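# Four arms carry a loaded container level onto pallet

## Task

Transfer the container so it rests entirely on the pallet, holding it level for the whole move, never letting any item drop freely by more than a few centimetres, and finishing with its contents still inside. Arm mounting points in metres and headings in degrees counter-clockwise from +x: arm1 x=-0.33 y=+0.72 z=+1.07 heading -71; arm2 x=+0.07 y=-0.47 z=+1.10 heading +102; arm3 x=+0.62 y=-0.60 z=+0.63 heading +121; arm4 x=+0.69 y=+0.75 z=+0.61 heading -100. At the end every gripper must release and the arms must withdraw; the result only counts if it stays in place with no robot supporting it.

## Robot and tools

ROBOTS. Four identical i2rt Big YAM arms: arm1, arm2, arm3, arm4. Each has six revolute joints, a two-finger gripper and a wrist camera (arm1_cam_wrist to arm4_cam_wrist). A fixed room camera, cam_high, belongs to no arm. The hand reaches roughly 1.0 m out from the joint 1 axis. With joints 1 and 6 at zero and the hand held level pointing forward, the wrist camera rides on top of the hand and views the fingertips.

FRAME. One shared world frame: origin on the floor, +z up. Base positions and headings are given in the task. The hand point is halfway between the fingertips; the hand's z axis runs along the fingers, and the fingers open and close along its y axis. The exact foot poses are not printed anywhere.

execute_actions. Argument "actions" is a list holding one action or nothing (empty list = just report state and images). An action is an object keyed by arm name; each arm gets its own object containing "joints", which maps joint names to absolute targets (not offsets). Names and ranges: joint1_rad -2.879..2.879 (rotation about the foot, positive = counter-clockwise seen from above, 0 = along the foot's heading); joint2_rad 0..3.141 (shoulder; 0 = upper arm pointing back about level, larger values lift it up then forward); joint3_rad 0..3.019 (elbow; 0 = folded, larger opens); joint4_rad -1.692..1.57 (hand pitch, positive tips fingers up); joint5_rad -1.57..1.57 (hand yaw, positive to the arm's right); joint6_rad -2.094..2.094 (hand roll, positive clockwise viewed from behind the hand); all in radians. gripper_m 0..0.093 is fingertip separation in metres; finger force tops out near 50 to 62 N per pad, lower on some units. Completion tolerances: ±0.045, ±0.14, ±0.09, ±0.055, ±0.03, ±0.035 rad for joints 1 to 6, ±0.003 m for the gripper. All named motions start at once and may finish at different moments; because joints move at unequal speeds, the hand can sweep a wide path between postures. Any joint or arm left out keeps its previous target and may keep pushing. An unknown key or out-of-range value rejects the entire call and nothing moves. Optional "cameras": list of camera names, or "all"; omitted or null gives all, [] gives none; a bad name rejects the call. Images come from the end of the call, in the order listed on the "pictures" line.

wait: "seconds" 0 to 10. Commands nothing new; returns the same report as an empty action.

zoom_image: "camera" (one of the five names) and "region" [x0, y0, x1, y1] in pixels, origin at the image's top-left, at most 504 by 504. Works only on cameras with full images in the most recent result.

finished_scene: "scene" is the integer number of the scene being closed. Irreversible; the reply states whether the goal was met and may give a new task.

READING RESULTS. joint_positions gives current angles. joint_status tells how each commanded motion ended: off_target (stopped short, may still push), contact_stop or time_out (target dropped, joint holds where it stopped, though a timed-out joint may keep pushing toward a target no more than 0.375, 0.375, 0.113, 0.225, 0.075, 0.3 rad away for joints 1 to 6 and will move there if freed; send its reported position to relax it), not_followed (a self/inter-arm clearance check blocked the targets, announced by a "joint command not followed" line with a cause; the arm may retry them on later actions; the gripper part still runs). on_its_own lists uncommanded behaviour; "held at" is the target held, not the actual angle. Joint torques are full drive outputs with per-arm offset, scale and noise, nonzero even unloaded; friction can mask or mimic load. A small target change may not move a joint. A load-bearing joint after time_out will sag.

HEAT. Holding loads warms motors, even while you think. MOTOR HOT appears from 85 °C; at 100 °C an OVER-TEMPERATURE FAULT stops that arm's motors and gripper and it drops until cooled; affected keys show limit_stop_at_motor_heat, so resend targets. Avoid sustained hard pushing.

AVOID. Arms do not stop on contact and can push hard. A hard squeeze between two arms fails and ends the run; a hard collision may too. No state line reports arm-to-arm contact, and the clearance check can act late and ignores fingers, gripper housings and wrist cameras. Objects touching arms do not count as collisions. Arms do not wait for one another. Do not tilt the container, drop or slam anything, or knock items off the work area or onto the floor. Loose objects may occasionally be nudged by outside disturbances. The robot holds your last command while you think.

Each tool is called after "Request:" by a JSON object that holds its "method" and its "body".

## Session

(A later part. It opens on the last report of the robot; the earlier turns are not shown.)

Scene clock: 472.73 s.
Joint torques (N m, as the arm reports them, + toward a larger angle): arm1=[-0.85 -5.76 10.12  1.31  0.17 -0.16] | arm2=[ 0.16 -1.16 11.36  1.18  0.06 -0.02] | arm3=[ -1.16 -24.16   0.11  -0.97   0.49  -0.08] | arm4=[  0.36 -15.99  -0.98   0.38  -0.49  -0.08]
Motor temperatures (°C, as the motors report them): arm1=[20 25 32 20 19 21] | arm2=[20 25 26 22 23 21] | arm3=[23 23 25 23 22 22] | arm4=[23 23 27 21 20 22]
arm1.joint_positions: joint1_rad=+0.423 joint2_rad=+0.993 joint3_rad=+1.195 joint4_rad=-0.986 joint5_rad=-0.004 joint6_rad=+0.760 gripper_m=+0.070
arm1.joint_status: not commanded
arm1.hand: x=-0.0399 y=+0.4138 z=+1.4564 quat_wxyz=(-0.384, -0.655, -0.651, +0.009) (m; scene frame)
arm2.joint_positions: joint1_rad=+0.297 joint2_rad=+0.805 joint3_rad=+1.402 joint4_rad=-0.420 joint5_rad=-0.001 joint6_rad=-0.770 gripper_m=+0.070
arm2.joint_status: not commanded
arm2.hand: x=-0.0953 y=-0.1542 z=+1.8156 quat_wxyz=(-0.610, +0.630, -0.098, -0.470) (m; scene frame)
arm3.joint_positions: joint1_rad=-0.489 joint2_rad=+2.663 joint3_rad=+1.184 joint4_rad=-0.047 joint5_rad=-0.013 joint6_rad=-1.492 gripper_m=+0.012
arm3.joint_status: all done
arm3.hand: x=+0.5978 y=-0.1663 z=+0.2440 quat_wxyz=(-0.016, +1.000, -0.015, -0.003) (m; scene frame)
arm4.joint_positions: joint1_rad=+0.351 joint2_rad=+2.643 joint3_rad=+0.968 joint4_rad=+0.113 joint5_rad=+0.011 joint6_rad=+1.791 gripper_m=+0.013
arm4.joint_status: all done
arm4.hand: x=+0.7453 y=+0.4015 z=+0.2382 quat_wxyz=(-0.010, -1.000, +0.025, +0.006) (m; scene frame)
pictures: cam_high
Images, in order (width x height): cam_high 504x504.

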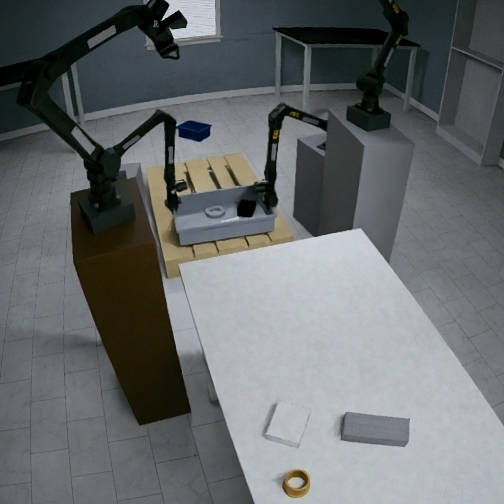

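Request:
{"method": "execute_actions", "body": {"actions": [{"arm3":{"joints":{"joint2_rad":2.685,"joint3_rad":1.228,"joint4_rad":-0.07}},"arm4":{"joints":{"joint2_rad":2.672,"joint3_rad":1.016,"joint4_rad":0.13}}}], "cameras": []}}

Scene clock: 478.40 s.
Joint torques (N m, as the arm reports them, + toward a larger angle): arm1=[-0.85 -5.77 10.12  1.27  0.16 -0.16] | arm2=[ 0.11 -1.14 11.37  1.18  0.06 -0.02] | arm3=[ -1.1  -23.22   0.33  -0.68  -0.02  -0.09] | arm4=[  0.35 -14.89  -0.57   0.49  -0.15  -0.04]
Motor temperatures (°C, as the motors report them): arm1=[20 25 32 20 19 21] | arm2=[20 25 27 22 23 21] | arm3=[23 23 25 23 22 22] | arm4=[23 23 26 21 20 22]
arm1.joint_positions: joint1_rad=+0.423 joint2_rad=+0.993 joint3_rad=+1.195 joint4_rad=-0.986 joint5_rad=-0.004 joint6_rad=+0.760 gripper_m=+0.070
arm1.joint_status: not commanded
arm1.hand: x=-0.0399 y=+0.4138 z=+1.4564 quat_wxyz=(-0.384, -0.655, -0.651, +0.009) (m; scene frame)
arm2.joint_positions: joint1_rad=+0.297 joint2_rad=+0.805 joint3_rad=+1.402 joint4_rad=-0.420 joint5_rad=-0.001 joint6_rad=-0.770 gripper_m=+0.070
arm2.joint_status: not commanded
arm2.hand: x=-0.0953 y=-0.1542 z=+1.8156 quat_wxyz=(-0.610, +0.630, -0.098, -0.470) (m; scene frame)
arm3.joint_positions: joint1_rad=-0.488 joint2_rad=+2.725 joint3_rad=+1.229 joint4_rad=-0.045 joint5_rad=-0.001 joint6_rad=-1.492 gripper_m=+0.013
arm3.joint_status: all done
arm3.hand: x=+0.5997 y=-0.1698 z=+0.2205 quat_wxyz=(-0.010, +1.000, -0.014, +0.003) (m; scene frame)
arm4.joint_positions: joint1_rad=+0.349 joint2_rad=+2.698 joint3_rad=+1.012 joint4_rad=+0.128 joint5_rad=+0.003 joint6_rad=+1.788 gripper_m=+0.013
arm4.joint_status: all done
arm4.hand: x=+0.7464 y=+0.3982 z=+0.2185 quat_wxyz=(-0.011, -1.000, +0.025, +0.002) (m; scene frame)
pictures: none
No camera images: the call's "cameras" was empty. Leave "cameras" out to get every camera's image.

Likely touching down. Ease the load off.

Request:
{"method": "execute_actions", "body": {"actions": [{"arm3":{"joints":{"joint2_rad":2.735}},"arm4":{"joints":{"joint2_rad":2.71}}}], "cameras": []}}

Scene clock: 484.00 s.
Joint torques (N m, as the arm reports them, + toward a larger angle): arm1=[-0.92 -5.77 10.1   1.32  0.16 -0.16] | arm2=[ 0.1  -1.09 11.36  1.17  0.06 -0.02] | arm3=[ -1.33 -19.66  -0.12  -0.73  -0.3   -0.1 ] | arm4=[  0.52 -13.03  -0.77   0.4   -0.04  -0.06]
Motor temperatures (°C, as the motors report them): arm1=[20 25 32 20 19 21] | arm2=[20 24 27 22 23 21] | arm3=[23 23 24 23 22 22] | arm4=[23 23 26 21 20 22]
arm1.joint_positions: joint1_rad=+0.423 joint2_rad=+0.993 joint3_rad=+1.195 joint4_rad=-0.986 joint5_rad=-0.004 joint6_rad=+0.760 gripper_m=+0.070
arm1.joint_status: not commanded
arm1.hand: x=-0.0399 y=+0.4138 z=+1.4564 quat_wxyz=(-0.384, -0.655, -0.651, +0.009) (m; scene frame)
arm2.joint_positions: joint1_rad=+0.297 joint2_rad=+0.805 joint3_rad=+1.402 joint4_rad=-0.420 joint5_rad=-0.001 joint6_rad=-0.770 gripper_m=+0.070
arm2.joint_status: not commanded
arm2.hand: x=-0.0953 y=-0.1542 z=+1.8156 quat_wxyz=(-0.610, +0.630, -0.098, -0.470) (m; scene frame)
arm3.joint_positions: joint1_rad=-0.487 joint2_rad=+2.734 joint3_rad=+1.234 joint4_rad=-0.044 joint5_rad=+0.005 joint6_rad=-1.492 gripper_m=+0.013
arm3.joint_status: all done
arm3.hand: x=+0.6005 y=-0.1709 z=+0.2171 quat_wxyz=(-0.009, +1.000, -0.014, +0.006) (m; scene frame)
arm4.joint_positions: joint1_rad=+0.349 joint2_rad=+2.702 joint3_rad=+1.014 joint4_rad=+0.130 joint5_rad=+0.001 joint6_rad=+1.788 gripper_m=+0.013
arm4.joint_status: all done
arm4.hand: x=+0.7466 y=+0.3990 z=+0.2169 quat_wxyz=(-0.011, -1.000, +0.025, +0.001) (m; scene frame)
pictures: none
No camera images: the call's "cameras" was empty. Leave "cameras" out to get every camera's image.

Request:
{"method": "execute_actions", "body": {"actions": [{"arm3":{"joints":{"gripper_m":0.09}},"arm4":{"joints":{"gripper_m":0.09}}}], "cameras": []}}

Request:
{"method": "execute_actions", "body": {"actions": [{"arm3":{"joints":{"joint2_rad":2.43,"joint3_rad":1.022,"joint4_rad":-0.17}},"arm4":{"joints":{"joint2_rad":2.39,"joint3_rad":0.813,"joint4_rad":0.0}}}], "cameras": []}}

Request:
{"method": "execute_actions", "body": {"actions": [{"arm3":{"joints":{"joint2_rad":1.0,"joint3_rad":0.9,"joint4_rad":-1.0,"joint6_rad":0}},"arm4":{"joints":{"joint2_rad":1.0,"joint3_rad":0.8,"joint4_rad":-1.0,"joint6_rad":0}}}]}}

Scene clock: 498.30 s.
Joint torques (N m, as the arm reports them, + toward a larger angle): arm1=[-0.85 -5.83 10.11  1.32  0.16 -0.16] | arm2=[ 0.07 -1.14 11.37  1.17  0.06 -0.02] | arm3=[ -1.28 -19.57  -0.02  -0.15  -0.23  -0.1 ] | arm4=[  0.51 -13.01  -0.85   0.41  -0.04  -0.05]
Motor temperatures (°C, as the motors report them): arm1=[20 24 33 20 19 21] | arm2=[20 24 27 22 23 21] | arm3=[23 23 24 23 21 22] | arm4=[23 23 25 21 20 22]
arm1.joint_positions: joint1_rad=+0.423 joint2_rad=+0.993 joint3_rad=+1.195 joint4_rad=-0.986 joint5_rad=-0.004 joint6_rad=+0.760 gripper_m=+0.070
arm1.joint_status: not commanded
arm1.hand: x=-0.0399 y=+0.4138 z=+1.4564 quat_wxyz=(-0.384, -0.655, -0.651, +0.009) (m; scene frame)
arm2.joint_positions: joint1_rad=+0.297 joint2_rad=+0.805 joint3_rad=+1.402 joint4_rad=-0.420 joint5_rad=-0.001 joint6_rad=-0.770 gripper_m=+0.070
arm2.joint_status: not commanded
arm2.hand: x=-0.0953 y=-0.1542 z=+1.8156 quat_wxyz=(-0.610, +0.630, -0.098, -0.470) (m; scene frame)
arm3.joint_positions: joint1_rad=-0.487 joint2_rad=+2.734 joint3_rad=+1.232 joint4_rad=-0.058 joint5_rad=+0.004 joint6_rad=-1.492 gripper_m=+0.090
arm3.joint_status: all done
arm3.hand: x=+0.6005 y=-0.1760 z=+0.2170 quat_wxyz=(+0.000, +1.000, -0.014, +0.006) (m; scene frame)
arm4.joint_positions: joint1_rad=+0.349 joint2_rad=+2.702 joint3_rad=+1.014 joint4_rad=+0.130 joint5_rad=+0.001 joint6_rad=+1.788 gripper_m=+0.090
arm4.joint_status: all done
arm4.hand: x=+0.7467 y=+0.3987 z=+0.2169 quat_wxyz=(-0.011, -1.000, +0.024, +0.001) (m; scene frame)
pictures: none
No camera images: the call's "cameras" was empty. Leave "cameras" out to get every camera's image.

Scene clock: 499.40 s.
Joint torques (N m, as the arm reports them, + toward a larger angle): arm1=[-0.89 -5.81 10.11  1.32  0.16 -0.17] | arm2=[ 0.06 -1.11 11.36  1.17  0.06 -0.02] | arm3=[ -1.26 -19.3    0.81  -0.05  -0.23  -0.08] | arm4=[  0.61 -11.6    0.14  -0.05  -0.21  -0.06]
Motor temperatures (°C, as the motors report them): arm1=[20 24 33 20 19 21] | arm2=[20 24 27 22 23 21] | arm3=[23 23 24 23 21 22] | arm4=[23 23 25 21 20 22]
arm1.joint_positions: joint1_rad=+0.423 joint2_rad=+0.993 joint3_rad=+1.195 joint4_rad=-0.986 joint5_rad=-0.004 joint6_rad=+0.760 gripper_m=+0.070
arm1.joint_status: not commanded
arm1.hand: x=-0.0399 y=+0.4138 z=+1.4564 quat_wxyz=(-0.384, -0.655, -0.651, +0.009) (m; scene frame)
arm2.joint_positions: joint1_rad=+0.297 joint2_rad=+0.805 joint3_rad=+1.402 joint4_rad=-0.420 joint5_rad=-0.001 joint6_rad=-0.770 gripper_m=+0.070
arm2.joint_status: not commanded
arm2.hand: x=-0.0953 y=-0.1542 z=+1.8156 quat_wxyz=(-0.610, +0.630, -0.098, -0.470) (m; scene frame)
arm3.joint_positions: joint1_rad=-0.487 joint2_rad=+2.432 joint3_rad=+1.024 joint4_rad=-0.159 joint5_rad=+0.004 joint6_rad=-1.493 gripper_m=+0.090
arm3.joint_status: all done
arm3.hand: x=+0.5999 y=-0.1839 z=+0.3286 quat_wxyz=(+0.003, +1.000, -0.014, +0.007) (m; scene frame)
arm4.joint_positions: joint1_rad=+0.348 joint2_rad=+2.373 joint3_rad=+0.816 joint4_rad=+0.012 joint5_rad=+0.005 joint6_rad=+1.788 gripper_m=+0.090
arm4.joint_status: all done
arm4.hand: x=+0.7462 y=+0.3986 z=+0.3293 quat_wxyz=(-0.018, -1.000, +0.025, +0.001) (m; scene frame)
pictures: none
No camera images: the call's "cameras" was empty. Leave "cameras" out to get every camera's image.

Scene clock: 501.67 s.
Joint torques (N m, as the arm reports them, + toward a larger angle): arm1=[-0.91 -5.82 10.14  1.32  0.15 -0.16] | arm2=[ 0.07 -1.1  11.35  1.17  0.06 -0.02] | arm3=[-1.23 -8.24  9.6   0.68 -0.13 -0.04] | arm4=[ 0.63 -4.19 12.12  0.56 -0.31 -0.21]
Motor temperatures (°C, as the motors report them): arm1=[20 24 33 20 19 21] | arm2=[20 24 27 22 23 21] | arm3=[23 23 24 23 21 22] | arm4=[23 23 26 21 20 22]
arm1.joint_positions: joint1_rad=+0.423 joint2_rad=+0.993 joint3_rad=+1.195 joint4_rad=-0.986 joint5_rad=-0.004 joint6_rad=+0.760 gripper_m=+0.070
arm1.joint_status: not commanded
arm1.hand: x=-0.0399 y=+0.4138 z=+1.4564 quat_wxyz=(-0.384, -0.655, -0.651, +0.009) (m; scene frame)
arm2.joint_positions: joint1_rad=+0.297 joint2_rad=+0.805 joint3_rad=+1.402 joint4_rad=-0.420 joint5_rad=-0.001 joint6_rad=-0.770 gripper_m=+0.070
arm2.joint_status: not commanded
arm2.hand: x=-0.0953 y=-0.1542 z=+1.8156 quat_wxyz=(-0.610, +0.630, -0.098, -0.470) (m; scene frame)
arm3.joint_positions: joint1_rad=-0.487 joint2_rad=+1.003 joint3_rad=+0.882 joint4_rad=-0.988 joint5_rad=+0.004 joint6_rad=-0.013 gripper_m=+0.090
arm3.joint_status: all done
arm3.hand: x=+0.5977 y=-0.2307 z=+0.8461 quat_wxyz=(-0.160, +0.711, -0.667, -0.157) (m; scene frame)
arm4.joint_positions: joint1_rad=+0.348 joint2_rad=+0.993 joint3_rad=+0.794 joint4_rad=-0.985 joint5_rad=+0.005 joint6_rad=+0.017 gripper_m=+0.090
arm4.joint_status: all done
arm4.hand: x=+0.7457 y=+0.4164 z=+0.7933 quat_wxyz=(-0.148, -0.639, -0.743, +0.129) (m; scene frame)
pictures: arm1_cam_wrist, arm2_cam_wrist, arm3_cam_wrist, arm4_cam_wrist, cam_high
Images, in order (width x height): arm1_cam_wrist 504x504, arm2_cam_wrist 504x504, arm3_cam_wrist 504x504, arm4_cam_wrist 504x504, cam_high 504x504.

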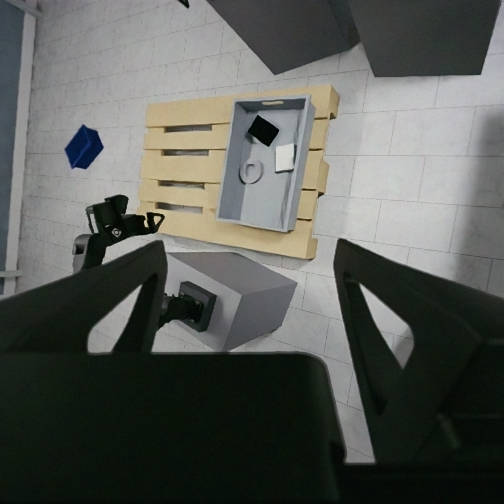

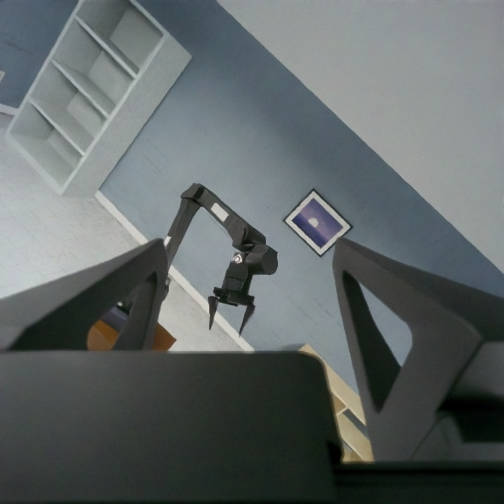

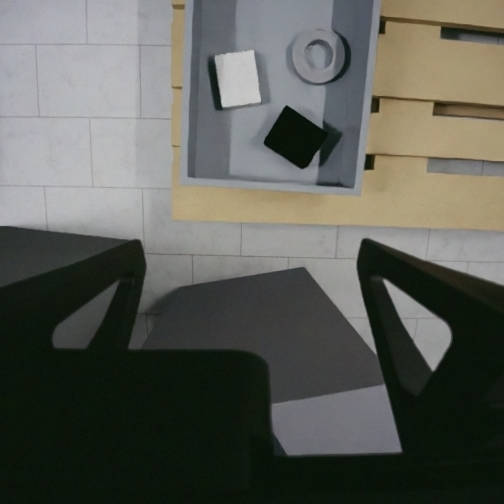

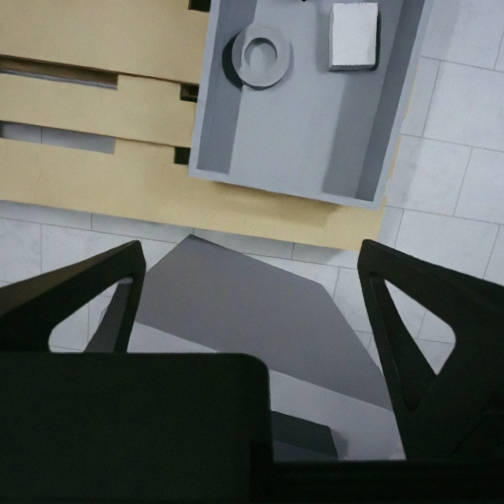

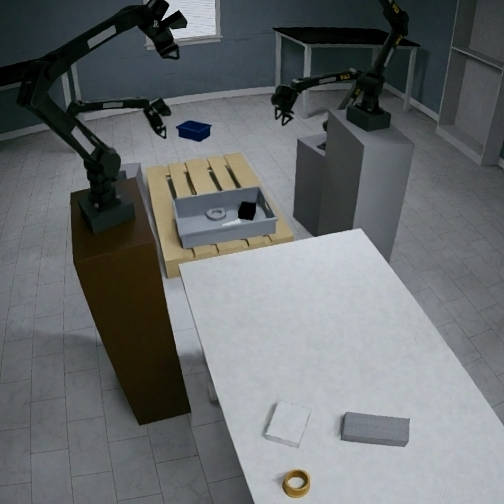

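Request:
{"method": "finished_scene", "body": {"scene": 1}}

The scene is finished: the task was done.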